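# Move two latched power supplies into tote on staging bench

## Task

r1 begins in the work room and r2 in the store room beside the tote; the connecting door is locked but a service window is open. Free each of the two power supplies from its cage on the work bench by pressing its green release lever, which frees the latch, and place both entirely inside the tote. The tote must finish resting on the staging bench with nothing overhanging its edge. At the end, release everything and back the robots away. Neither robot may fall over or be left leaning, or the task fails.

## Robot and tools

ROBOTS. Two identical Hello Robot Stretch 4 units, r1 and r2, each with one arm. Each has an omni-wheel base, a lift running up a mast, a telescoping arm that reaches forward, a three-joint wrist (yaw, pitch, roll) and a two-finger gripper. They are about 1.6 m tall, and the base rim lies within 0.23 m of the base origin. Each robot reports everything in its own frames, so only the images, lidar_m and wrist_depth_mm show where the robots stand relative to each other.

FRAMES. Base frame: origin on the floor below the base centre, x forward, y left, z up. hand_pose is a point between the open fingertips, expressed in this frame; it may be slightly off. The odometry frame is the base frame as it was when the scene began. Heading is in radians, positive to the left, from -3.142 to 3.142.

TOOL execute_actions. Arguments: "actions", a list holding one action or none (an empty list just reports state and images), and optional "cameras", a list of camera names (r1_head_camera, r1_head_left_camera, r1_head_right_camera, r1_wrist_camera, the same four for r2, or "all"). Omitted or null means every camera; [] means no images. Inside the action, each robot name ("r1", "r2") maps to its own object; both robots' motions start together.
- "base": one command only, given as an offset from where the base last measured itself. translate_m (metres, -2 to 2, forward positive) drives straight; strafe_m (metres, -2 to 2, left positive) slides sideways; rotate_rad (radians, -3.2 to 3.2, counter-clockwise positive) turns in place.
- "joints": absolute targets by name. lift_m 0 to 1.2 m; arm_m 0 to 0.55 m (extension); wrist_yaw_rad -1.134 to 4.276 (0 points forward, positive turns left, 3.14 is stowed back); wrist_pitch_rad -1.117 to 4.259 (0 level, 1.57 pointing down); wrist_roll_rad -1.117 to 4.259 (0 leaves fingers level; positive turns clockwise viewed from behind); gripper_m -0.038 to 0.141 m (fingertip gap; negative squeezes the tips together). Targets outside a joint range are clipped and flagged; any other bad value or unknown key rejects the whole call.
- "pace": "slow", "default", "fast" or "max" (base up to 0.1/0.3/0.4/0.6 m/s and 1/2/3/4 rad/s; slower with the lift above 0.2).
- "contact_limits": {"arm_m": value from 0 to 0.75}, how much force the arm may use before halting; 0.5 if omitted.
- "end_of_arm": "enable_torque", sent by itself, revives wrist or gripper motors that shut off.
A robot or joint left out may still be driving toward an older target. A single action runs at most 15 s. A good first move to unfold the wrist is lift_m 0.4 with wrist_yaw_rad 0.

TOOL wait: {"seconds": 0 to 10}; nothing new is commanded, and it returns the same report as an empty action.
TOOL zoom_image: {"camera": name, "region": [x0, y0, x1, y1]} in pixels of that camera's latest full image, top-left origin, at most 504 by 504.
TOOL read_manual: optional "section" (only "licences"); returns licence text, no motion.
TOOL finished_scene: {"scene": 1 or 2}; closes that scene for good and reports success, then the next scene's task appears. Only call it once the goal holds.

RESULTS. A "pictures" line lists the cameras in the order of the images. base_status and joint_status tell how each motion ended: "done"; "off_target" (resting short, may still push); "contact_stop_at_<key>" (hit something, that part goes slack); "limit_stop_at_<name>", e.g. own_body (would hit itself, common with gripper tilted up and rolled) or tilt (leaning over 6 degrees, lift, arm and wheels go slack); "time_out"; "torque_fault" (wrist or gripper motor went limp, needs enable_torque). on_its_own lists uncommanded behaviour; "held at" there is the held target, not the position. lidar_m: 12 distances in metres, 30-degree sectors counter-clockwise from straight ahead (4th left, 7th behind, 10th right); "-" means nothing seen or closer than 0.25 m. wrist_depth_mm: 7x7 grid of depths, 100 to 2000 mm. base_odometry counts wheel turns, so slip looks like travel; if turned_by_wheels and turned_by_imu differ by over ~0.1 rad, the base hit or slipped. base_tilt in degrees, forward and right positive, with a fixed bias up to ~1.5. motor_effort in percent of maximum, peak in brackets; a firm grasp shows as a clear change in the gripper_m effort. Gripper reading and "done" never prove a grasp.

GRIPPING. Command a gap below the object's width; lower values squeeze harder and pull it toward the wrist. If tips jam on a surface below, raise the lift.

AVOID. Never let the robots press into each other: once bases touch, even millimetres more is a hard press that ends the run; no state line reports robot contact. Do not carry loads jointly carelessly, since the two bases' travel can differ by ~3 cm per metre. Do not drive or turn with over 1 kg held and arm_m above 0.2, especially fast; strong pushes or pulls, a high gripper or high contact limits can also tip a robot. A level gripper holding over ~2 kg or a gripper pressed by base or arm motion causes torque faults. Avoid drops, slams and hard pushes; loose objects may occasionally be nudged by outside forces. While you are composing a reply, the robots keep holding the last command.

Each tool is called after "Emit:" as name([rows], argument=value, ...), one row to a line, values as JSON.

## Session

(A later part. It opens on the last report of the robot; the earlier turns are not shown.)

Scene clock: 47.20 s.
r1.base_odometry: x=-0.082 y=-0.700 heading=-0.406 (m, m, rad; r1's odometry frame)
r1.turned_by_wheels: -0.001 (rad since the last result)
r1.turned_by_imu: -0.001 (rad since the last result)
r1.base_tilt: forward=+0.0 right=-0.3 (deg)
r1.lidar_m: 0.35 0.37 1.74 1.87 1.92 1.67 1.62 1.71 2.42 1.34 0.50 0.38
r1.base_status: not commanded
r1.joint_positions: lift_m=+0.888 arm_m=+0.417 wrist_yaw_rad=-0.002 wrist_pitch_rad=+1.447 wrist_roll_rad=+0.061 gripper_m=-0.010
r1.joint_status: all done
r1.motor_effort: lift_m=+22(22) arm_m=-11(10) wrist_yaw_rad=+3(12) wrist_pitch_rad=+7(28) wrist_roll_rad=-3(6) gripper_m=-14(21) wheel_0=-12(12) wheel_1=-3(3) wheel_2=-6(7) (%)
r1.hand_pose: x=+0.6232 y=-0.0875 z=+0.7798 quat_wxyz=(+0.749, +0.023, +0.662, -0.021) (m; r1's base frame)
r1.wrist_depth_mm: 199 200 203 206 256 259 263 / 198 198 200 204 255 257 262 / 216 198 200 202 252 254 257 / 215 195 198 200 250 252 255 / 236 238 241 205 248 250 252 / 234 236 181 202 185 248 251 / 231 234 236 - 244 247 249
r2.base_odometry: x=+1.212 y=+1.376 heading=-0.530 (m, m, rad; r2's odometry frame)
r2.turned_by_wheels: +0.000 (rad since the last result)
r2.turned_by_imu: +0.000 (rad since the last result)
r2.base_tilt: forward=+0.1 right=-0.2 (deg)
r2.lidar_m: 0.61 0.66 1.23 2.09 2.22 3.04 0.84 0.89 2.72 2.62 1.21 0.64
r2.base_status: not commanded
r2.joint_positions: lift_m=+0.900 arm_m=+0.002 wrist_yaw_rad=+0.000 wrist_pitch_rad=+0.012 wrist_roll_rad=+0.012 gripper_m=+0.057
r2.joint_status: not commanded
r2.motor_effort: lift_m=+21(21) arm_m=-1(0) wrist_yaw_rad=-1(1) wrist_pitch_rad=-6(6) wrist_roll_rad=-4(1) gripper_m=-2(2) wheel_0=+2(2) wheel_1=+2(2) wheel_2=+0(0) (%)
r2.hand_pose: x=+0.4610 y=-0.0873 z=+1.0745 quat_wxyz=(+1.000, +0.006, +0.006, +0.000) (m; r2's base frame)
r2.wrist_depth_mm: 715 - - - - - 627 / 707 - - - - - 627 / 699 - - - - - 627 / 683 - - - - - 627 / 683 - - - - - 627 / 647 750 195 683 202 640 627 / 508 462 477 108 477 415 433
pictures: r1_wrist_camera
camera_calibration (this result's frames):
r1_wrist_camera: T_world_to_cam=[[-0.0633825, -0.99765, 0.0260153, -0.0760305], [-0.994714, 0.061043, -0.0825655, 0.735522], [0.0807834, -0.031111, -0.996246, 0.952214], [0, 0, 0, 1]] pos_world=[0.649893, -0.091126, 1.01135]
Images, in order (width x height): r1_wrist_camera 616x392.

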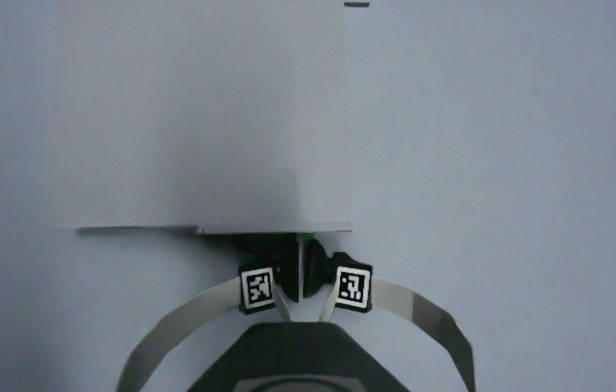

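Emit:
execute_actions([
  {"r1":{"base":{"strafe_m":-0.010},"joints":{"gripper_m":0.014,"lift_m":0.896},"pace":"slow"}},
], cameras=["r1_wrist_camera"])

Emit:
zoom_image(camera="r1_wrist_camera", region=[170, 190, 420, 330])

Scene clock: 48.73 s.
r1.base_odometry: x=-0.086 y=-0.710 heading=-0.406 (m, m, rad; r1's odometry frame)
r1.turned_by_wheels: +0.000 (rad since the last result)
r1.turned_by_imu: +0.000 (rad since the last result)
r1.base_tilt: forward=+0.0 right=-0.4 (deg)
r1.lidar_m: 0.34 0.37 1.74 1.87 1.95 1.68 1.61 1.72 2.40 1.32 0.51 0.36
r1.base_status: done
r1.joint_positions: lift_m=+0.896 arm_m=+0.417 wrist_yaw_rad=+0.000 wrist_pitch_rad=+1.450 wrist_roll_rad=+0.060 gripper_m=+0.014
r1.joint_status: all done
r1.motor_effort: lift_m=+23(22) arm_m=-9(11) wrist_yaw_rad=-2(3) wrist_pitch_rad=-3(8) wrist_roll_rad=-3(4) gripper_m=-5(13) wheel_0=-1(9) wheel_1=+0(6) wheel_2=+0(5) (%)
r1.hand_pose: x=+0.6221 y=-0.0874 z=+0.7876 quat_wxyz=(+0.748, +0.023, +0.663, -0.020) (m; r1's base frame)
r1.wrist_depth_mm: 249 208 211 213 263 265 267 / 205 206 208 211 260 264 264 / 225 204 206 208 257 260 263 / 223 202 205 206 256 258 262 / 243 245 248 213 254 255 259 / 243 244 190 195 186 254 256 / 241 240 245 - 250 252 255
r2.base_odometry: x=+1.212 y=+1.376 heading=-0.530 (m, m, rad; r2's odometry frame)
r2.turned_by_wheels: +0.000 (rad since the last result)
r2.turned_by_imu: +0.000 (rad since the last result)
r2.base_tilt: forward=+0.1 right=-0.2 (deg)
r2.lidar_m: 0.62 0.62 1.23 2.10 2.19 3.02 0.84 0.89 2.73 2.62 1.23 0.65
r2.base_status: not commanded
r2.joint_positions: lift_m=+0.900 arm_m=+0.002 wrist_yaw_rad=+0.000 wrist_pitch_rad=+0.012 wrist_roll_rad=+0.012 gripper_m=+0.057
r2.joint_status: not commanded
r2.motor_effort: lift_m=+21(21) arm_m=-1(0) wrist_yaw_rad=-1(1) wrist_pitch_rad=-7(6) wrist_roll_rad=+0(3) gripper_m=-3(4) wheel_0=+2(2) wheel_1=+2(2) wheel_2=+0(0) (%)
r2.hand_pose: x=+0.4610 y=-0.0873 z=+1.0745 quat_wxyz=(+1.000, +0.006, +0.006, +0.000) (m; r2's base frame)
r2.wrist_depth_mm: 715 - - - - - 634 / 707 - - - - - 627 / 699 - - - - - 634 / 683 - - - - - 627 / 683 - - - - - 634 / 640 741 195 683 202 640 627 / 512 466 477 108 477 415 436
pictures: r1_wrist_camera
camera_calibration (this result's frames):
r1_wrist_camera: T_world_to_cam=[[-0.061653, -0.997752, 0.0262514, -0.0775208], [-0.995086, 0.0594041, -0.079212, 0.73255], [0.0774745, -0.0310061, -0.996512, 0.962322], [0, 0, 0, 1]] pos_world=[0.649615, -0.0910252, 1.01903]
Images, in order (width x height): r1_wrist_camera 616x392.

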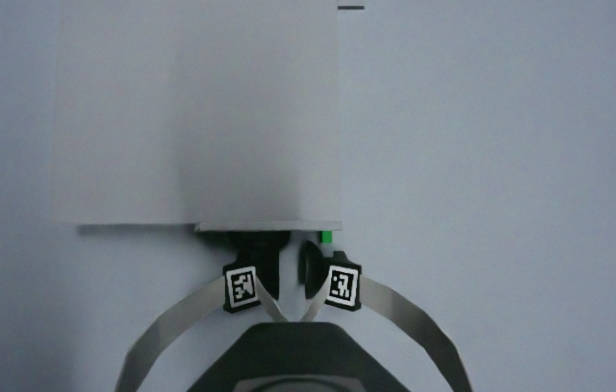

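Region (170, 190, 420, 330) of r1_wrist_camera's 616x392 image, scaled by 2.016; it fills the top 282 rows of this view, and the rest is white.

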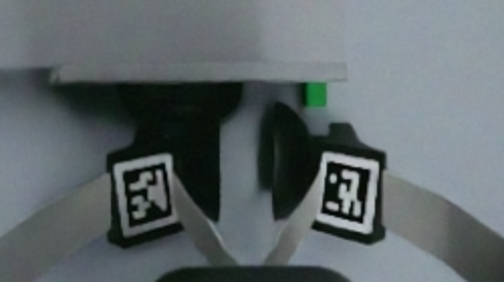

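Emit:
execute_actions([
  {"r1":{"joints":{"arm_m":0.15,"gripper_m":0.07,"lift_m":0.91},"pace":"fast"}},
], cameras=[])

Emit:
execute_actions([
  {"r1":{"base":{"strafe_m":0.009},"joints":{"wrist_pitch_rad":0.4,"wrist_roll_rad":0.2,"lift_m":0.73}}},
], cameras=["r1_wrist_camera"])

Scene clock: 50.83 s.
r1.base_odometry: x=-0.086 y=-0.710 heading=-0.406 (m, m, rad; r1's odometry frame)
r1.turned_by_wheels: +0.000 (rad since the last result)
r1.turned_by_imu: +0.000 (rad since the last result)
r1.base_tilt: forward=-0.1 right=-0.4 (deg)
r1.lidar_m: 0.36 0.37 1.75 1.87 1.95 1.67 1.63 1.71 2.39 1.33 0.48 0.38
r1.base_status: not commanded
r1.joint_positions: lift_m=+0.910 arm_m=+0.152 wrist_yaw_rad=+0.000 wrist_pitch_rad=+1.451 wrist_roll_rad=+0.060 gripper_m=+0.070
r1.joint_status: all done
r1.motor_effort: lift_m=+22(24) arm_m=-9(11) wrist_yaw_rad=-2(3) wrist_pitch_rad=-3(2) wrist_roll_rad=-2(1) gripper_m=-1(4) wheel_0=+0(0) wheel_1=+0(0) wheel_2=+0(0) (%)
r1.hand_pose: x=+0.3571 y=-0.0874 z=+0.8017 quat_wxyz=(+0.748, +0.023, +0.663, -0.020) (m; r1's base frame)
r1.wrist_depth_mm: 265 268 272 273 278 281 283 / 265 267 270 272 276 278 281 / 262 266 267 271 272 276 278 / 259 262 265 267 271 273 276 / 259 263 264 1008 268 1042 1042 / 976 960 788 798 202 1008 1042 / 960 991 788 - 1008 1008 1025
r2.base_odometry: x=+1.212 y=+1.376 heading=-0.530 (m, m, rad; r2's odometry frame)
r2.turned_by_wheels: +0.000 (rad since the last result)
r2.turned_by_imu: +0.001 (rad since the last result)
r2.base_tilt: forward=+0.1 right=-0.2 (deg)
r2.lidar_m: 0.61 0.65 1.21 2.11 2.22 3.02 0.83 0.89 2.73 2.63 1.20 0.64
r2.base_status: not commanded
r2.joint_positions: lift_m=+0.900 arm_m=+0.002 wrist_yaw_rad=+0.000 wrist_pitch_rad=+0.012 wrist_roll_rad=+0.012 gripper_m=+0.057
r2.joint_status: not commanded
r2.motor_effort: lift_m=+21(21) arm_m=-1(0) wrist_yaw_rad=-1(0) wrist_pitch_rad=-6(6) wrist_roll_rad=-2(3) gripper_m=-2(3) wheel_0=+2(2) wheel_1=+2(2) wheel_2=+0(1) (%)
r2.hand_pose: x=+0.4610 y=-0.0873 z=+1.0745 quat_wxyz=(+1.000, +0.006, +0.006, +0.000) (m; r2's base frame)
r2.wrist_depth_mm: 715 - - - - - 627 / 707 - - - - - 627 / 707 - - - - - 627 / 691 - - - - - 627 / 676 - - - - - 634 / 654 750 195 683 202 640 627 / 508 459 477 108 477 415 436
pictures: none
No camera images: the call's "cameras" was empty. Leave "cameras" out to get every camera's image.

Scene clock: 52.67 s.
r1.base_odometry: x=-0.083 y=-0.701 heading=-0.406 (m, m, rad; r1's odometry frame)
r1.turned_by_wheels: +0.000 (rad since the last result)
r1.turned_by_imu: +0.000 (rad since the last result)
r1.base_tilt: forward=+0.0 right=-0.4 (deg)
r1.lidar_m: 0.34 0.38 1.76 1.88 1.93 1.69 1.62 1.71 2.40 1.32 0.49 0.38
r1.base_status: done
r1.joint_positions: lift_m=+0.730 arm_m=+0.152 wrist_yaw_rad=+0.000 wrist_pitch_rad=+0.402 wrist_roll_rad=+0.200 gripper_m=+0.070
r1.joint_status: all done
r1.motor_effort: lift_m=+17(22) arm_m=-9(9) wrist_yaw_rad=-2(1) wrist_pitch_rad=-5(9) wrist_roll_rad=-1(3) gripper_m=-2(1) wheel_0=+1(11) wheel_1=+0(7) wheel_2=+0(1) (%)
r1.hand_pose: x=+0.5880 y=-0.0874 z=+0.7956 quat_wxyz=(+0.975, +0.098, +0.199, -0.020) (m; r1's base frame)
r1.wrist_depth_mm: - - - - - - - / - - - - - 647 580 / - - 415 424 462 424 399 / - 389 296 282 342 315 300 / 379 309 281 283 256 253 244 / 270 254 227 228 202 211 202 / 223 211 213 - 192 178 178
r2.base_odometry: x=+1.212 y=+1.376 heading=-0.530 (m, m, rad; r2's odometry frame)
r2.turned_by_wheels: +0.000 (rad since the last result)
r2.turned_by_imu: +0.000 (rad since the last result)
r2.base_tilt: forward=+0.1 right=-0.2 (deg)
r2.lidar_m: 0.62 0.66 1.24 2.10 2.20 3.03 0.82 0.88 2.74 2.62 1.24 0.65
r2.base_status: not commanded
r2.joint_positions: lift_m=+0.900 arm_m=+0.002 wrist_yaw_rad=+0.000 wrist_pitch_rad=+0.012 wrist_roll_rad=+0.012 gripper_m=+0.057
r2.joint_status: not commanded
r2.motor_effort: lift_m=+21(21) arm_m=-1(0) wrist_yaw_rad=-1(1) wrist_pitch_rad=-6(6) wrist_roll_rad=-1(1) gripper_m=-2(2) wheel_0=+2(2) wheel_1=+2(3) wheel_2=+0(0) (%)
r2.hand_pose: x=+0.4610 y=-0.0873 z=+1.0745 quat_wxyz=(+1.000, +0.006, +0.006, +0.000) (m; r2's base frame)
r2.wrist_depth_mm: 723 - - - - - 634 / 707 - - - - - 627 / 699 - - - - - 627 / 691 - - - - - 627 / 683 - - - - - 634 / 647 750 195 683 202 634 627 / 508 462 477 108 480 415 433
pictures: r1_wrist_camera
camera_calibration (this result's frames):
r1_wrist_camera: T_world_to_cam=[[-0.107375, -0.980072, -0.167119, 0.102444], [-0.42064, 0.197088, -0.885561, 1.01504], [0.900851, -0.0247898, -0.43342, 0.0413536], [0, 0, 0, 1]] pos_world=[0.400713, -0.0986243, 0.933924]
Images, in order (width x height): r1_wrist_camera 616x392.

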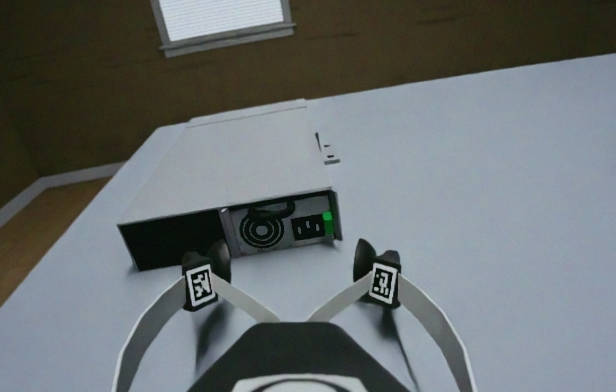

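Emit:
execute_actions([
  {"r1":{"joints":{"arm_m":0.19,"gripper_m":0.062},"contact_limits":{"arm_m":0.15}}},
], cameras=["r1_wrist_camera","r1_head_camera"])

Emit:
zoom_image(camera="r1_wrist_camera", region=[170, 190, 420, 330])

Emit:
zoom_image(camera="r1_head_camera", region=[190, 355, 260, 400])

Scene clock: 54.03 s.
r1.base_odometry: x=-0.083 y=-0.701 heading=-0.406 (m, m, rad; r1's odometry frame)
r1.turned_by_wheels: +0.000 (rad since the last result)
r1.turned_by_imu: +0.000 (rad since the last result)
r1.base_tilt: forward=-0.1 right=-0.3 (deg)
r1.lidar_m: 0.35 0.37 1.74 1.88 1.95 1.69 1.62 1.70 2.39 1.31 0.50 0.37
r1.base_status: not commanded
r1.joint_positions: lift_m=+0.730 arm_m=+0.188 wrist_yaw_rad=+0.000 wrist_pitch_rad=+0.402 wrist_roll_rad=+0.200 gripper_m=+0.062
r1.joint_status: all done
r1.motor_effort: lift_m=+17(18) arm_m=+9(11) wrist_yaw_rad=+0(1) wrist_pitch_rad=-7(7) wrist_roll_rad=-1(1) gripper_m=-4(4) wheel_0=+1(1) wheel_1=+0(0) wheel_2=+0(0) (%)
r1.contact_limits: arm_m 0.15
r1.hand_pose: x=+0.6247 y=-0.0875 z=+0.7956 quat_wxyz=(+0.975, +0.098, +0.199, -0.020) (m; r1's base frame)
r1.wrist_depth_mm: - - - - - - - / - - - - - 627 574 / - - 415 413 459 421 394 / - 389 286 271 336 317 300 / 375 278 244 251 260 252 243 / 271 254 199 227 204 210 202 / 222 210 212 - 190 178 178
r2.base_odometry: x=+1.212 y=+1.376 heading=-0.530 (m, m, rad; r2's odometry frame)
r2.turned_by_wheels: +0.000 (rad since the last result)
r2.turned_by_imu: +0.000 (rad since the last result)
r2.base_tilt: forward=+0.1 right=-0.2 (deg)
r2.lidar_m: 0.60 0.66 1.24 2.10 2.20 2.99 0.83 0.87 2.72 2.63 1.22 0.62
r2.base_status: not commanded
r2.joint_positions: lift_m=+0.900 arm_m=+0.002 wrist_yaw_rad=+0.000 wrist_pitch_rad=+0.012 wrist_roll_rad=+0.012 gripper_m=+0.057
r2.joint_status: not commanded
r2.motor_effort: lift_m=+21(21) arm_m=+0(0) wrist_yaw_rad=-1(1) wrist_pitch_rad=-7(7) wrist_roll_rad=-2(1) gripper_m=-3(3) wheel_0=+2(2) wheel_1=+2(2) wheel_2=+0(0) (%)
r2.hand_pose: x=+0.4610 y=-0.0873 z=+1.0745 quat_wxyz=(+1.000, +0.006, +0.006, +0.000) (m; r2's base frame)
r2.wrist_depth_mm: 715 - - - - - 627 / 707 - - - - - 627 / 699 - - - - - 627 / 691 - - - - - 634 / 683 - - - - - 627 / 647 759 195 683 202 640 627 / 508 462 477 108 477 415 436
pictures: r1_head_camera, r1_wrist_camera
camera_calibration (this result's frames):
r1_wrist_camera: T_world_to_cam=[[-0.107605, -0.980049, -0.167108, 0.106462], [-0.420692, 0.197179, -0.885516, 1.03048], [0.900799, -0.0249849, -0.433517, 0.00835029], [0, 0, 0, 1]] pos_world=[0.437447, -0.0986413, 0.933913]
Images, in order (width x height): r1_head_camera 420x560, r1_wrist_camera 616x392.

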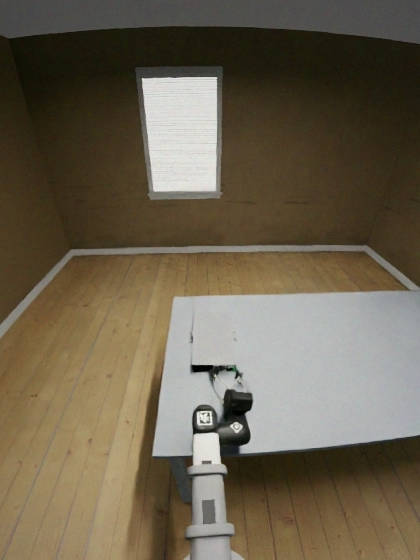

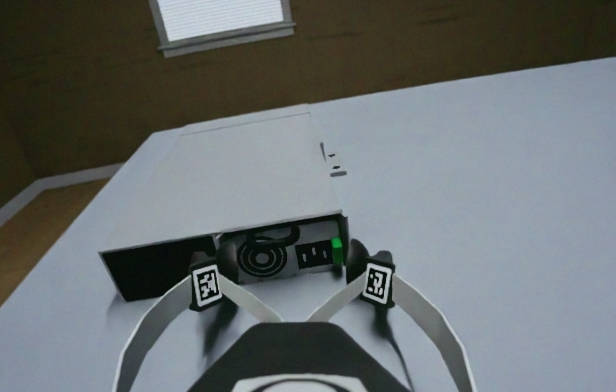

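Region (170, 190, 420, 330) of r1_wrist_camera's 616x392 image, scaled by 2.016; it fills the top 282 rows of this view, and the rest is white.

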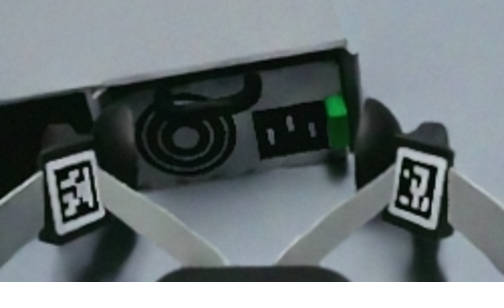

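Region (190, 355, 260, 400) of r1_head_camera's 420x560 image, scaled by 7.200, with more detail than that image has; it fills the top 324 rows of this view, and the rest is white.

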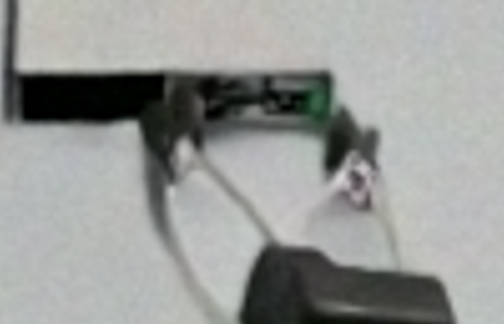

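Emit:
execute_actions([
  {"r1":{"joints":{"arm_m":0.194,"lift_m":0.734,"wrist_roll_rad":0.26},"contact_limits":{"arm_m":0.15}}},
], cameras=[])

Emit:
execute_actions([
  {"r1":{"joints":{"gripper_m":0.04}}},
], cameras=["r1_wrist_camera","r1_head_camera"])

Emit:
zoom_image(camera="r1_wrist_camera", region=[170, 190, 420, 330])

Emit:
zoom_image(camera="r1_head_camera", region=[190, 355, 260, 400])

Scene clock: 55.00 s.
r1.base_odometry: x=-0.083 y=-0.701 heading=-0.406 (m, m, rad; r1's odometry frame)
r1.turned_by_wheels: +0.000 (rad since the last result)
r1.turned_by_imu: +0.000 (rad since the last result)
r1.base_tilt: forward=-0.1 right=-0.4 (deg)
r1.lidar_m: 0.36 0.37 1.75 1.86 1.95 1.69 1.63 1.73 2.40 1.35 0.51 0.37
r1.base_status: not commanded
r1.joint_positions: lift_m=+0.734 arm_m=+0.192 wrist_yaw_rad=-0.002 wrist_pitch_rad=+0.405 wrist_roll_rad=+0.259 gripper_m=+0.062
r1.joint_status: all done
r1.motor_effort: lift_m=+23(22) arm_m=+11(12) wrist_yaw_rad=+3(3) wrist_pitch_rad=-16(17) wrist_roll_rad=+3(1) gripper_m=-4(3) wheel_0=+1(1) wheel_1=+0(0) wheel_2=-1(1) (%)
r1.contact_limits: arm_m 0.15
r1.hand_pose: x=+0.6279 y=-0.0879 z=+0.7982 quat_wxyz=(+0.971, +0.126, +0.200, -0.027) (m; r1's base frame)
r1.wrist_depth_mm: - - - - - - - / - - - - 661 564 517 / - - 427 415 439 394 362 / - 424 296 277 329 303 281 / 1921 271 242 248 254 244 233 / 290 258 227 222 202 204 195 / 236 219 219 - 189 175 173
r2.base_odometry: x=+1.212 y=+1.376 heading=-0.530 (m, m, rad; r2's odometry frame)
r2.turned_by_wheels: +0.000 (rad since the last result)
r2.turned_by_imu: +0.000 (rad since the last result)
r2.base_tilt: forward=+0.1 right=-0.2 (deg)
r2.lidar_m: 0.60 0.65 1.23 2.09 2.24 3.01 0.84 0.88 2.74 2.60 1.22 0.64
r2.base_status: not commanded
r2.joint_positions: lift_m=+0.900 arm_m=+0.002 wrist_yaw_rad=+0.000 wrist_pitch_rad=+0.012 wrist_roll_rad=+0.012 gripper_m=+0.057
r2.joint_status: not commanded
r2.motor_effort: lift_m=+21(21) arm_m=+0(0) wrist_yaw_rad=-1(1) wrist_pitch_rad=-7(6) wrist_roll_rad=-4(1) gripper_m=-3(3) wheel_0=+2(2) wheel_1=+2(2) wheel_2=+0(0) (%)
r2.hand_pose: x=+0.4610 y=-0.0873 z=+1.0745 quat_wxyz=(+1.000, +0.006, +0.006, +0.000) (m; r2's base frame)
r2.wrist_depth_mm: 715 - - - - - 627 / 707 - - - - - 627 / 699 - - - - - 627 / 691 - - - - - 634 / 683 - - - - - 634 / 647 750 195 683 202 640 627 / 512 466 477 108 477 413 436
pictures: none
No camera images: the call's "cameras" was empty. Leave "cameras" out to get every camera's image.

Scene clock: 55.97 s.
r1.base_odometry: x=-0.083 y=-0.701 heading=-0.406 (m, m, rad; r1's odometry frame)
r1.turned_by_wheels: +0.000 (rad since the last result)
r1.turned_by_imu: +0.000 (rad since the last result)
r1.base_tilt: forward=+0.0 right=-0.4 (deg)
r1.lidar_m: 0.35 0.36 1.74 1.87 1.95 1.66 1.62 1.71 2.41 1.33 0.51 0.36
r1.base_status: not commanded
r1.joint_positions: lift_m=+0.734 arm_m=+0.192 wrist_yaw_rad=+0.000 wrist_pitch_rad=+0.405 wrist_roll_rad=+0.260 gripper_m=+0.040
r1.joint_status: all done
r1.motor_effort: lift_m=+23(23) arm_m=+10(11) wrist_yaw_rad=-1(2) wrist_pitch_rad=-16(17) wrist_roll_rad=+1(5) gripper_m=-5(5) wheel_0=+1(1) wheel_1=+0(1) wheel_2=-1(1) (%)
r1.hand_pose: x=+0.6283 y=-0.0875 z=+0.7983 quat_wxyz=(+0.971, +0.127, +0.199, -0.026) (m; r1's base frame)
r1.wrist_depth_mm: - - - - - - - / - - - - 668 564 517 / - - 427 418 445 394 362 / - 427 297 273 330 300 282 / - 272 240 243 262 246 232 / 290 263 197 228 198 205 196 / 237 219 220 - 188 175 173
r2.base_odometry: x=+1.212 y=+1.376 heading=-0.530 (m, m, rad; r2's odometry frame)
r2.turned_by_wheels: +0.000 (rad since the last result)
r2.turned_by_imu: +0.000 (rad since the last result)
r2.base_tilt: forward=+0.1 right=-0.2 (deg)
r2.lidar_m: 0.61 0.64 1.25 2.10 2.20 3.01 0.84 0.91 2.74 2.62 1.22 0.66
r2.base_status: not commanded
r2.joint_positions: lift_m=+0.900 arm_m=+0.002 wrist_yaw_rad=+0.000 wrist_pitch_rad=+0.012 wrist_roll_rad=+0.012 gripper_m=+0.057
r2.joint_status: not commanded
r2.motor_effort: lift_m=+21(21) arm_m=-1(0) wrist_yaw_rad=+0(1) wrist_pitch_rad=-6(6) wrist_roll_rad=-2(2) gripper_m=-3(3) wheel_0=+2(2) wheel_1=+2(2) wheel_2=+0(0) (%)
r2.hand_pose: x=+0.4610 y=-0.0873 z=+1.0745 quat_wxyz=(+1.000, +0.006, +0.006, +0.000) (m; r2's base frame)
r2.wrist_depth_mm: 715 - - - - - 621 / 699 - - - - - 627 / 691 - - - - - 627 / 691 - - - - - 627 / 683 - - - - - 634 / 647 750 195 683 202 634 621 / 508 462 477 108 477 415 436
pictures: r1_head_camera, r1_wrist_camera
camera_calibration (this result's frames):
r1_wrist_camera: T_world_to_cam=[[-0.131267, -0.966522, -0.220462, 0.165911], [-0.417979, 0.255613, -0.871754, 1.02684], [0.898923, -0.0222836, -0.43754, 0.0109582], [0, 0, 0, 1]] pos_world=[0.441126, -0.101873, 0.936524]
Images, in order (width x height): r1_head_camera 420x560, r1_wrist_camera 616x392.

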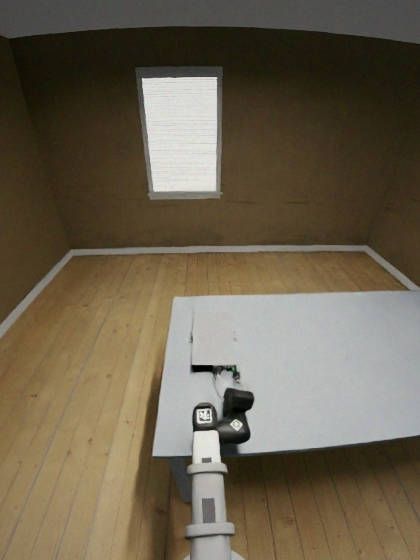

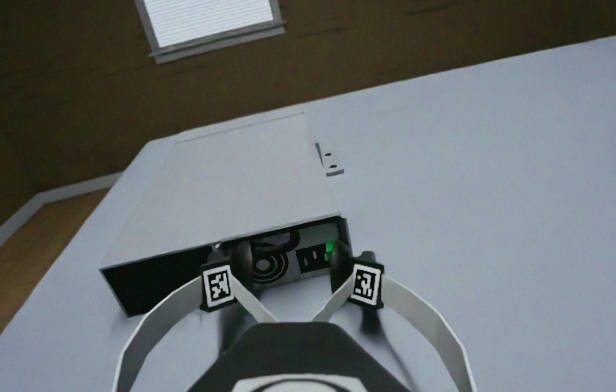

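Region (170, 190, 420, 330) of r1_wrist_camera's 616x392 image, scaled by 2.016; it fills the top 282 rows of this view, and the rest is white.

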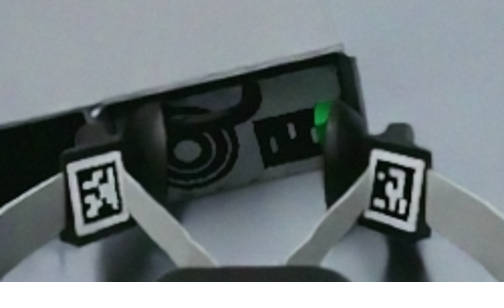

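Region (190, 355, 260, 400) of r1_head_camera's 420x560 image, scaled by 7.200, with more detail than that image has; it fills the top 324 rows of this view, and the rest is white.

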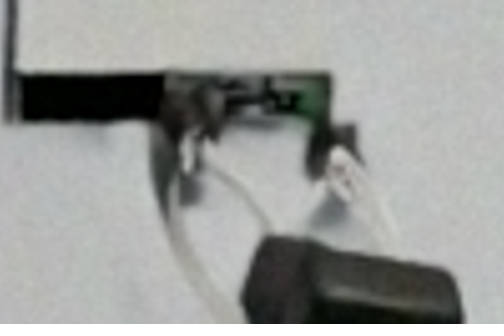

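Emit:
execute_actions([
  {"r1":{"joints":{"arm_m":0.15,"gripper_m":0.064}}},
], cameras=[])

Emit:
execute_actions([
  {"r1":{"base":{"strafe_m":-0.036},"joints":{"wrist_yaw_rad":0.14}}},
], cameras=[])

Emit:
execute_actions([
  {"r1":{"joints":{"arm_m":0.178},"contact_limits":{"arm_m":0.15}}},
], cameras=["r1_wrist_camera","r1_head_camera"])

Emit:
zoom_image(camera="r1_wrist_camera", region=[170, 190, 420, 330])

Emit:
zoom_image(camera="r1_head_camera", region=[180, 355, 250, 400])

Scene clock: 57.43 s.
r1.base_odometry: x=-0.083 y=-0.701 heading=-0.406 (m, m, rad; r1's odometry frame)
r1.turned_by_wheels: +0.000 (rad since the last result)
r1.turned_by_imu: +0.000 (rad since the last result)
r1.base_tilt: forward=-0.1 right=-0.4 (deg)
r1.lidar_m: 0.36 0.38 1.74 1.87 1.94 1.67 1.63 1.70 2.39 1.34 0.50 0.39
r1.base_status: not commanded
r1.joint_positions: lift_m=+0.734 arm_m=+0.152 wrist_yaw_rad=+0.000 wrist_pitch_rad=+0.402 wrist_roll_rad=+0.260 gripper_m=+0.064
r1.joint_status: all done
r1.motor_effort: lift_m=+23(23) arm_m=-9(11) wrist_yaw_rad=-1(1) wrist_pitch_rad=-8(14) wrist_roll_rad=+2(0) gripper_m=+0(5) wheel_0=+1(1) wheel_1=+1(1) wheel_2=+0(1) (%)
r1.hand_pose: x=+0.5880 y=-0.0875 z=+0.7990 quat_wxyz=(+0.972, +0.127, +0.198, -0.026) (m; r1's base frame)
r1.wrist_depth_mm: - - - - - - - / - - - - 683 569 521 / - - 439 427 452 397 366 / - 436 301 283 336 306 286 / - 317 285 286 258 248 237 / 296 268 230 230 204 208 197 / 239 222 221 - 191 176 175
r2.base_odometry: x=+1.212 y=+1.376 heading=-0.530 (m, m, rad; r2's odometry frame)
r2.turned_by_wheels: +0.000 (rad since the last result)
r2.turned_by_imu: +0.000 (rad since the last result)
r2.base_tilt: forward=+0.1 right=-0.3 (deg)
r2.lidar_m: 0.62 0.64 1.23 2.10 2.20 3.04 0.84 0.89 2.76 2.64 1.25 0.63
r2.base_status: not commanded
r2.joint_positions: lift_m=+0.900 arm_m=+0.002 wrist_yaw_rad=+0.000 wrist_pitch_rad=+0.012 wrist_roll_rad=+0.012 gripper_m=+0.057
r2.joint_status: not commanded
r2.motor_effort: lift_m=+21(21) arm_m=+0(1) wrist_yaw_rad=-1(1) wrist_pitch_rad=-6(7) wrist_roll_rad=-1(2) gripper_m=-3(2) wheel_0=+2(2) wheel_1=+2(2) wheel_2=+0(0) (%)
r2.hand_pose: x=+0.4610 y=-0.0873 z=+1.0745 quat_wxyz=(+1.000, +0.006, +0.006, +0.000) (m; r2's base frame)
r2.wrist_depth_mm: 715 - - - - - 634 / 707 - - - - - 627 / 699 - - - - - 627 / 691 - - - - - 634 / 676 - - - - - 621 / 647 750 194 683 202 640 621 / 512 462 477 108 477 415 436
pictures: none
No camera images: the call's "cameras" was empty. Leave "cameras" out to get every camera's image.

Scene clock: 58.43 s.
r1.base_odometry: x=-0.097 y=-0.734 heading=-0.406 (m, m, rad; r1's odometry frame)
r1.turned_by_wheels: +0.000 (rad since the last result)
r1.turned_by_imu: +0.000 (rad since the last result)
r1.base_tilt: forward=-0.1 right=-0.4 (deg)
r1.lidar_m: 0.36 0.37 1.75 1.91 1.96 1.70 1.62 1.71 2.40 1.33 0.48 0.35
r1.base_status: done
r1.joint_positions: lift_m=+0.734 arm_m=+0.152 wrist_yaw_rad=+0.140 wrist_pitch_rad=+0.402 wrist_roll_rad=+0.260 gripper_m=+0.064
r1.joint_status: all done
r1.motor_effort: lift_m=+23(23) arm_m=-9(9) wrist_yaw_rad=+0(2) wrist_pitch_rad=-7(8) wrist_roll_rad=-2(0) gripper_m=-2(3) wheel_0=-1(5) wheel_1=+0(7) wheel_2=+0(1) (%)
r1.hand_pose: x=+0.5975 y=-0.0496 z=+0.7990 quat_wxyz=(+0.971, +0.113, +0.207, +0.042) (m; r1's base frame)
r1.wrist_depth_mm: - - - - - - - / - - - - - 580 525 / - - 449 389 445 399 366 / - 512 304 273 336 304 285 / - 327 282 278 258 248 236 / 294 268 230 231 203 207 197 / 239 221 221 - 190 176 174
r2.base_odometry: x=+1.212 y=+1.376 heading=-0.530 (m, m, rad; r2's odometry frame)
r2.turned_by_wheels: +0.000 (rad since the last result)
r2.turned_by_imu: +0.000 (rad since the last result)
r2.base_tilt: forward=+0.1 right=-0.2 (deg)
r2.lidar_m: 0.62 0.66 1.24 2.10 2.17 3.04 0.84 0.91 2.74 2.61 1.21 0.63
r2.base_status: not commanded
r2.joint_positions: lift_m=+0.900 arm_m=+0.002 wrist_yaw_rad=+0.000 wrist_pitch_rad=+0.012 wrist_roll_rad=+0.012 gripper_m=+0.057
r2.joint_status: not commanded
r2.motor_effort: lift_m=+21(21) arm_m=+0(1) wrist_yaw_rad=-1(1) wrist_pitch_rad=-7(6) wrist_roll_rad=-1(2) gripper_m=-3(3) wheel_0=+2(2) wheel_1=+2(2) wheel_2=+0(0) (%)
r2.hand_pose: x=+0.4610 y=-0.0873 z=+1.0745 quat_wxyz=(+1.000, +0.006, +0.006, +0.000) (m; r2's base frame)
r2.wrist_depth_mm: 715 - - - - - 627 / 707 - - - - - 627 / 699 - - - - - 634 / 691 - - - - - 627 / 683 - - - - - 634 / 647 750 195 683 202 640 627 / 512 466 477 108 477 415 436
pictures: none
No camera images: the call's "cameras" was empty. Leave "cameras" out to get every camera's image.

Scene clock: 59.23 s.
r1.base_odometry: x=-0.097 y=-0.734 heading=-0.406 (m, m, rad; r1's odometry frame)
r1.turned_by_wheels: +0.000 (rad since the last result)
r1.turned_by_imu: +0.000 (rad since the last result)
r1.base_tilt: forward=+0.1 right=-0.4 (deg)
r1.lidar_m: 0.34 0.36 1.78 1.90 1.96 1.70 1.62 1.72 2.39 1.33 0.51 0.36
r1.base_status: not commanded
r1.joint_positions: lift_m=+0.734 arm_m=+0.176 wrist_yaw_rad=+0.140 wrist_pitch_rad=+0.402 wrist_roll_rad=+0.260 gripper_m=+0.064
r1.joint_status: all done
r1.motor_effort: lift_m=+23(23) arm_m=+9(7) wrist_yaw_rad=+0(1) wrist_pitch_rad=-8(8) wrist_roll_rad=+0(1) gripper_m=-2(3) wheel_0=-1(1) wheel_1=+0(0) wheel_2=+0(0) (%)
r1.contact_limits: arm_m 0.15
r1.hand_pose: x=+0.6223 y=-0.0495 z=+0.7990 quat_wxyz=(+0.971, +0.113, +0.207, +0.042) (m; r1's base frame)
r1.wrist_depth_mm: - - - - - - - / - - - - - 574 525 / - - 459 382 449 399 366 / - 508 301 270 336 306 285 / - 310 253 254 257 247 236 / 294 270 231 231 204 207 197 / 240 220 220 - 191 176 174
r2.base_odometry: x=+1.212 y=+1.376 heading=-0.530 (m, m, rad; r2's odometry frame)
r2.turned_by_wheels: +0.000 (rad since the last result)
r2.turned_by_imu: +0.000 (rad since the last result)
r2.base_tilt: forward=+0.1 right=-0.2 (deg)
r2.lidar_m: 0.61 0.65 1.21 2.10 2.18 3.04 0.84 0.89 2.73 2.61 1.19 0.65
r2.base_status: not commanded
r2.joint_positions: lift_m=+0.900 arm_m=+0.002 wrist_yaw_rad=+0.000 wrist_pitch_rad=+0.012 wrist_roll_rad=+0.012 gripper_m=+0.057
r2.joint_status: not commanded
r2.motor_effort: lift_m=+21(21) arm_m=+0(0) wrist_yaw_rad=-1(1) wrist_pitch_rad=-7(6) wrist_roll_rad=-3(3) gripper_m=-2(2) wheel_0=+2(2) wheel_1=+2(2) wheel_2=+0(0) (%)
r2.hand_pose: x=+0.4610 y=-0.0873 z=+1.0745 quat_wxyz=(+1.000, +0.006, +0.006, +0.000) (m; r2's base frame)
r2.wrist_depth_mm: 723 - - - - - 627 / 707 - - - - - 627 / 699 - - - - - 627 / 691 - - - - - 634 / 683 - - - - - 627 / 647 750 195 691 202 647 627 / 508 462 477 108 477 415 436
pictures: r1_head_camera, r1_wrist_camera
camera_calibration (this result's frames):
r1_wrist_camera: T_world_to_cam=[[0.00585965, -0.975293, -0.220838, 0.11655], [-0.447329, 0.194957, -0.872862, 1.03141], [0.89435, 0.103902, -0.435135, 0.0246251], [0, 0, 0, 1]] pos_world=[0.438674, -0.0899688, 0.936733]
Images, in order (width x height): r1_head_camera 420x560, r1_wrist_camera 616x392.

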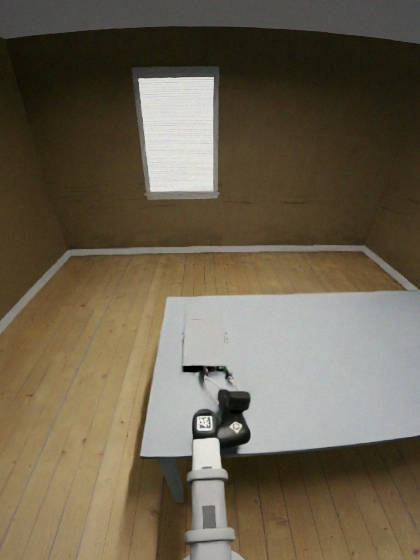

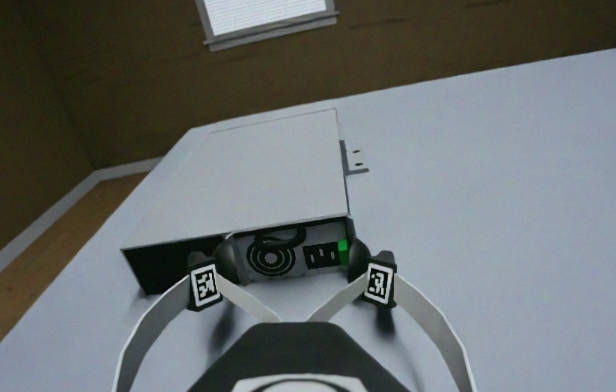

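Region (170, 190, 420, 330) of r1_wrist_camera's 616x392 image, scaled by 2.016; it fills the top 282 rows of this view, and the rest is white.

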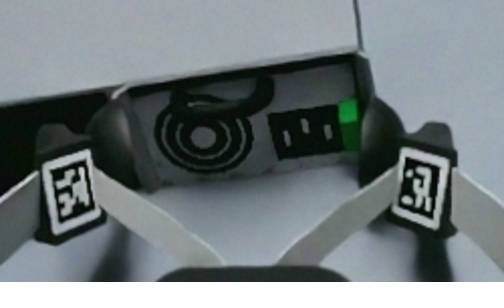

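Region (180, 355, 250, 400) of r1_head_camera's 420x560 image, scaled by 7.200, with more detail than that image has; it fills the top 324 rows of this view, and the rest is white.

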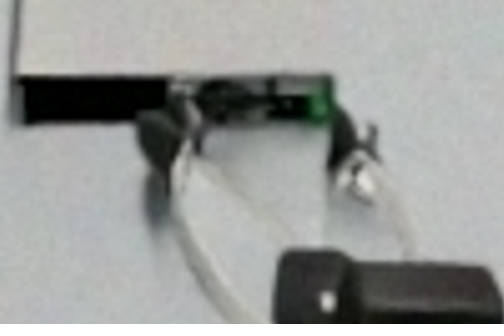

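Emit:
execute_actions([
  {"r1":{"joints":{"arm_m":0.181,"gripper_m":0.042},"contact_limits":{"arm_m":0.15}}},
], cameras=["r1_wrist_camera","r1_head_camera"])

Emit:
zoom_image(camera="r1_wrist_camera", region=[170, 190, 420, 330])

Emit:
zoom_image(camera="r1_head_camera", region=[180, 355, 250, 400])

Scene clock: 60.33 s.
r1.base_odometry: x=-0.097 y=-0.734 heading=-0.407 (m, m, rad; r1's odometry frame)
r1.turned_by_wheels: -0.001 (rad since the last result)
r1.turned_by_imu: -0.001 (rad since the last result)
r1.base_tilt: forward=+0.0 right=-0.3 (deg)
r1.lidar_m: 0.34 0.36 1.76 1.92 1.95 1.69 1.63 1.70 2.41 1.33 0.50 0.34
r1.base_status: not commanded
r1.joint_positions: lift_m=+0.734 arm_m=+0.179 wrist_yaw_rad=+0.132 wrist_pitch_rad=+0.404 wrist_roll_rad=+0.260 gripper_m=+0.042
r1.joint_status: all done
r1.on_its_own: wrist_yaw_rad is at rest, and its effort (+20) is outside its rest range (-13 to +13)
r1.motor_effort: lift_m=+23(23) arm_m=+9(11) wrist_yaw_rad=+20(21) wrist_pitch_rad=-11(12) wrist_roll_rad=-1(3) gripper_m=-8(7) wheel_0=-3(3) wheel_1=-2(2) wheel_2=-2(2) (%)
r1.contact_limits: arm_m 0.15
r1.hand_pose: x=+0.6247 y=-0.0517 z=+0.7987 quat_wxyz=(+0.971, +0.114, +0.207, +0.038) (m; r1's base frame)
r1.wrist_depth_mm: - - - - - - - / - - - - - 580 525 / - - 442 394 445 399 364 / - 488 298 274 332 301 282 / - 297 248 246 260 246 236 / 293 267 214 231 200 206 196 / 237 219 220 - 191 176 174
r2.base_odometry: x=+1.212 y=+1.376 heading=-0.530 (m, m, rad; r2's odometry frame)
r2.turned_by_wheels: +0.000 (rad since the last result)
r2.turned_by_imu: +0.000 (rad since the last result)
r2.base_tilt: forward=+0.1 right=-0.2 (deg)
r2.lidar_m: 0.61 0.67 1.22 2.09 2.22 3.00 0.84 0.88 2.73 2.61 1.24 0.66
r2.base_status: not commanded
r2.joint_positions: lift_m=+0.900 arm_m=+0.002 wrist_yaw_rad=+0.000 wrist_pitch_rad=+0.012 wrist_roll_rad=+0.012 gripper_m=+0.057
r2.joint_status: not commanded
r2.motor_effort: lift_m=+21(21) arm_m=+0(0) wrist_yaw_rad=-1(1) wrist_pitch_rad=-7(6) wrist_roll_rad=-2(3) gripper_m=-3(2) wheel_0=+2(2) wheel_1=+2(2) wheel_2=+0(0) (%)
r2.hand_pose: x=+0.4610 y=-0.0873 z=+1.0745 quat_wxyz=(+1.000, +0.006, +0.006, +0.000) (m; r2's base frame)
r2.wrist_depth_mm: 715 - - - - - 627 / 707 - - - - - 627 / 691 - - - - - 627 / 691 - - - - - 627 / 683 - - - - - 627 / 647 750 195 691 202 640 627 / 508 466 477 108 473 415 436
pictures: r1_head_camera, r1_wrist_camera
camera_calibration (this result's frames):
r1_wrist_camera: T_world_to_cam=[[-0.00214491, -0.975323, -0.220772, 0.119278], [-0.446951, 0.198429, -0.872273, 1.03207], [0.894556, 0.0968033, -0.436347, 0.023026], [0, 0, 0, 1]] pos_world=[0.440942, -0.0906861, 0.936626]
Images, in order (width x height): r1_head_camera 420x560, r1_wrist_camera 616x392.

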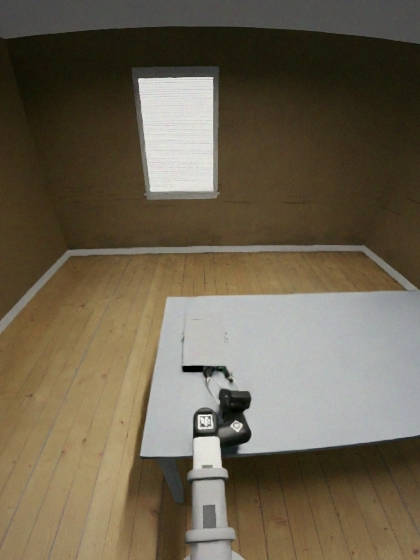

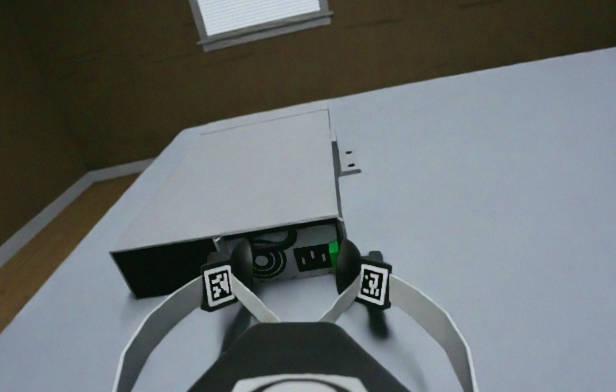

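Region (170, 190, 420, 330) of r1_wrist_camera's 616x392 image, scaled by 2.016; it fills the top 282 rows of this view, and the rest is white.

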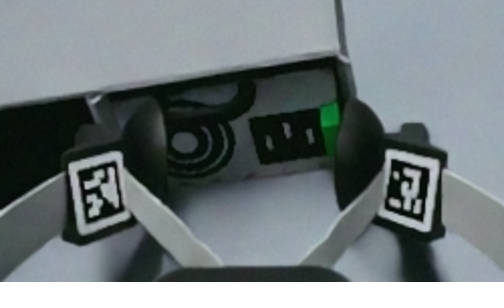

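Region (180, 355, 250, 400) of r1_head_camera's 420x560 image, scaled by 7.200, with more detail than that image has; it fills the top 324 rows of this view, and the rest is white.

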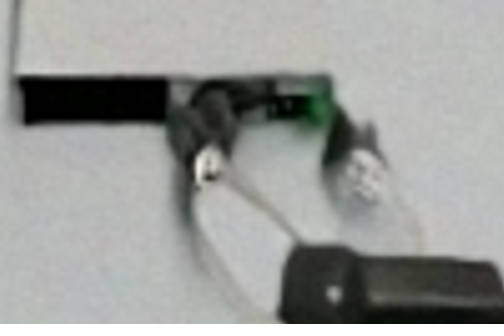

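Right pad is caught on the cage wall; back off 4 mm.

Emit:
execute_actions([
  {"r1":{"joints":{"arm_m":0.174},"pace":"slow"}},
], cameras=["r1_wrist_camera","r1_head_camera"])

Emit:
zoom_image(camera="r1_wrist_camera", region=[170, 190, 420, 330])

Scene clock: 61.27 s.
r1.base_odometry: x=-0.097 y=-0.734 heading=-0.407 (m, m, rad; r1's odometry frame)
r1.turned_by_wheels: +0.000 (rad since the last result)
r1.turned_by_imu: +0.000 (rad since the last result)
r1.base_tilt: forward=+0.0 right=-0.4 (deg)
r1.lidar_m: 0.35 0.37 1.78 1.90 1.98 1.69 1.62 1.73 2.40 1.34 0.48 0.36
r1.base_status: not commanded
r1.joint_positions: lift_m=+0.734 arm_m=+0.176 wrist_yaw_rad=+0.137 wrist_pitch_rad=+0.403 wrist_roll_rad=+0.260 gripper_m=+0.042
r1.joint_status: all done
r1.motor_effort: lift_m=+23(23) arm_m=-10(13) wrist_yaw_rad=+7(21) wrist_pitch_rad=-10(12) wrist_roll_rad=+0(3) gripper_m=-4(9) wheel_0=-2(3) wheel_1=-2(2) wheel_2=-1(2) (%)
r1.hand_pose: x=+0.6214 y=-0.0503 z=+0.7989 quat_wxyz=(+0.971, +0.113, +0.207, +0.041) (m; r1's base frame)
r1.wrist_depth_mm: - - - - - - - / - - - - - 574 521 / - - 449 387 449 402 366 / - 488 298 274 332 303 283 / - 306 254 250 264 247 236 / 291 271 196 224 198 207 197 / 240 220 220 - 190 176 175
r2.base_odometry: x=+1.212 y=+1.376 heading=-0.530 (m, m, rad; r2's odometry frame)
r2.turned_by_wheels: +0.000 (rad since the last result)
r2.turned_by_imu: +0.000 (rad since the last result)
r2.base_tilt: forward=+0.2 right=-0.2 (deg)
r2.lidar_m: 0.62 0.65 1.22 2.09 2.20 3.03 0.84 0.86 2.75 2.64 1.19 0.64
r2.base_status: not commanded
r2.joint_positions: lift_m=+0.900 arm_m=+0.002 wrist_yaw_rad=+0.000 wrist_pitch_rad=+0.012 wrist_roll_rad=+0.012 gripper_m=+0.057
r2.joint_status: not commanded
r2.motor_effort: lift_m=+21(21) arm_m=-1(0) wrist_yaw_rad=-1(1) wrist_pitch_rad=-7(7) wrist_roll_rad=-1(4) gripper_m=-3(3) wheel_0=+2(2) wheel_1=+2(2) wheel_2=+0(0) (%)
r2.hand_pose: x=+0.4610 y=-0.0873 z=+1.0745 quat_wxyz=(+1.000, +0.006, +0.006, +0.000) (m; r2's base frame)
r2.wrist_depth_mm: 723 - - - - - 634 / 707 - - - - - 634 / 691 - - - - - 627 / 691 - - - - - 627 / 683 - - - - - 634 / 647 741 195 683 202 634 627 / 512 462 473 108 480 415 436
pictures: r1_head_camera, r1_wrist_camera
camera_calibration (this result's frames):
r1_wrist_camera: T_world_to_cam=[[0.00274039, -0.975281, -0.220952, 0.117745], [-0.447353, 0.196415, -0.872523, 1.03083], [0.894353, 0.101235, -0.435757, 0.0257999], [0, 0, 0, 1]] pos_world=[0.437747, -0.0902479, 0.936678]
Images, in order (width x height): r1_head_camera 420x560, r1_wrist_camera 616x392.

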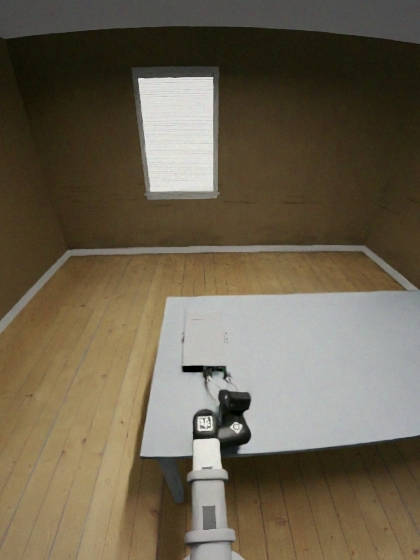

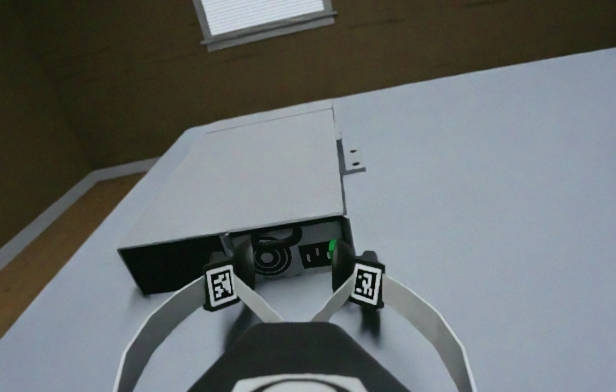

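Region (170, 190, 420, 330) of r1_wrist_camera's 616x392 image, scaled by 2.016; it fills the top 282 rows of this view, and the rest is white.

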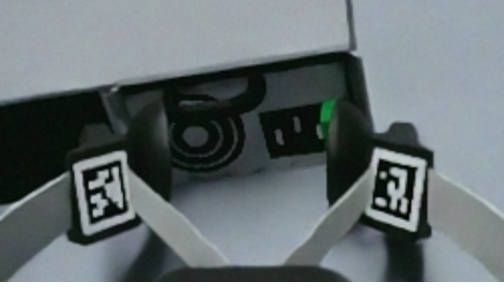

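Now on the lever. Advance while closing a bit.

Emit:
execute_actions([
  {"r1":{"joints":{"arm_m":0.188,"gripper_m":0.034},"contact_limits":{"arm_m":0.25},"pace":"slow"}},
], cameras=["r1_wrist_camera","r1_head_camera"])

Emit:
zoom_image(camera="r1_wrist_camera", region=[170, 190, 420, 330])

Emit:
zoom_image(camera="r1_head_camera", region=[180, 355, 250, 400])

Scene clock: 62.40 s.
r1.base_odometry: x=-0.097 y=-0.734 heading=-0.406 (m, m, rad; r1's odometry frame)
r1.turned_by_wheels: +0.000 (rad since the last result)
r1.turned_by_imu: +0.000 (rad since the last result)
r1.base_tilt: forward=-0.1 right=-0.4 (deg)
r1.lidar_m: 0.34 0.37 1.77 1.91 1.98 1.69 1.62 1.71 2.41 1.33 0.51 0.36
r1.base_status: not commanded
r1.joint_positions: lift_m=+0.734 arm_m=+0.186 wrist_yaw_rad=+0.137 wrist_pitch_rad=+0.406 wrist_roll_rad=+0.260 gripper_m=+0.034
r1.joint_status: all done
r1.motor_effort: lift_m=+22(23) arm_m=+13(12) wrist_yaw_rad=+6(8) wrist_pitch_rad=-18(18) wrist_roll_rad=+0(1) gripper_m=-7(6) wheel_0=-1(2) wheel_1=-1(2) wheel_2=-2(2) (%)
r1.contact_limits: arm_m 0.25
r1.hand_pose: x=+0.6311 y=-0.0503 z=+0.7981 quat_wxyz=(+0.971, +0.113, +0.208, +0.041) (m; r1's base frame)
r1.wrist_depth_mm: - - - - - - - / - - - - - 564 517 / - - 439 379 442 392 359 / - 480 294 267 329 301 282 / - 297 244 236 263 244 233 / 290 264 196 229 190 205 195 / 237 217 219 - 190 176 173
r2.base_odometry: x=+1.212 y=+1.376 heading=-0.530 (m, m, rad; r2's odometry frame)
r2.turned_by_wheels: +0.000 (rad since the last result)
r2.turned_by_imu: +0.000 (rad since the last result)
r2.base_tilt: forward=+0.1 right=-0.2 (deg)
r2.lidar_m: 0.61 0.65 1.23 2.09 2.20 3.00 0.85 0.87 2.73 2.63 1.23 0.65
r2.base_status: not commanded
r2.joint_positions: lift_m=+0.900 arm_m=+0.002 wrist_yaw_rad=+0.000 wrist_pitch_rad=+0.012 wrist_roll_rad=+0.012 gripper_m=+0.057
r2.joint_status: not commanded
r2.motor_effort: lift_m=+21(21) arm_m=+0(1) wrist_yaw_rad=-1(1) wrist_pitch_rad=-7(6) wrist_roll_rad=-3(2) gripper_m=-4(2) wheel_0=+2(2) wheel_1=+2(2) wheel_2=+0(0) (%)
r2.hand_pose: x=+0.4610 y=-0.0873 z=+1.0745 quat_wxyz=(+1.000, +0.006, +0.006, +0.000) (m; r2's base frame)
r2.wrist_depth_mm: 715 - - - - - 627 / 707 - - - - - 634 / 699 - - - - - 634 / 691 - - - - - 634 / 683 - - - - - 627 / 647 750 195 683 202 640 621 / 512 466 477 108 477 413 433
pictures: r1_head_camera, r1_wrist_camera
camera_calibration (this result's frames):
r1_wrist_camera: T_world_to_cam=[[0.00251521, -0.975367, -0.220573, 0.117458], [-0.449934, 0.195882, -0.871315, 1.03513], [0.893058, 0.101435, -0.438359, 0.0197379], [0, 0, 0, 1]] pos_world=[0.447817, -0.0902, 0.936483]
Images, in order (width x height): r1_head_camera 420x560, r1_wrist_camera 616x392.

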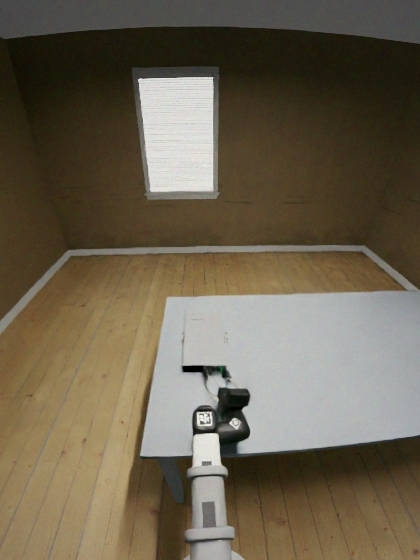

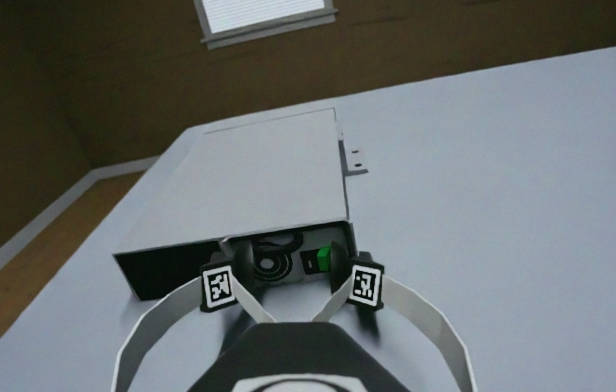

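Region (170, 190, 420, 330) of r1_wrist_camera's 616x392 image, scaled by 2.016; it fills the top 282 rows of this view, and the rest is white.

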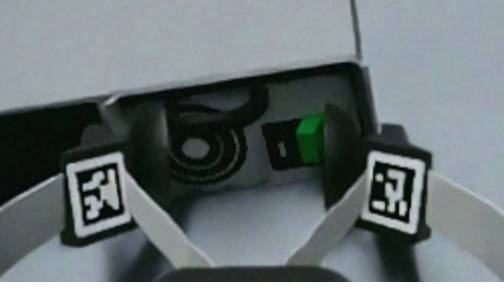

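Region (180, 355, 250, 400) of r1_head_camera's 420x560 image, scaled by 7.200, with more detail than that image has; it fills the top 324 rows of this view, and the rest is white.

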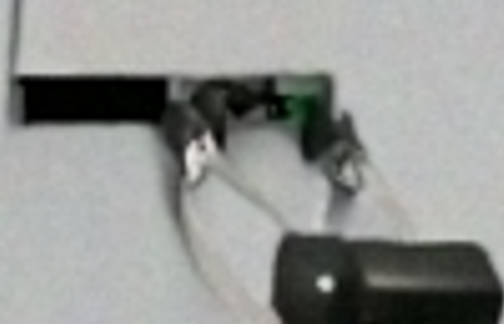

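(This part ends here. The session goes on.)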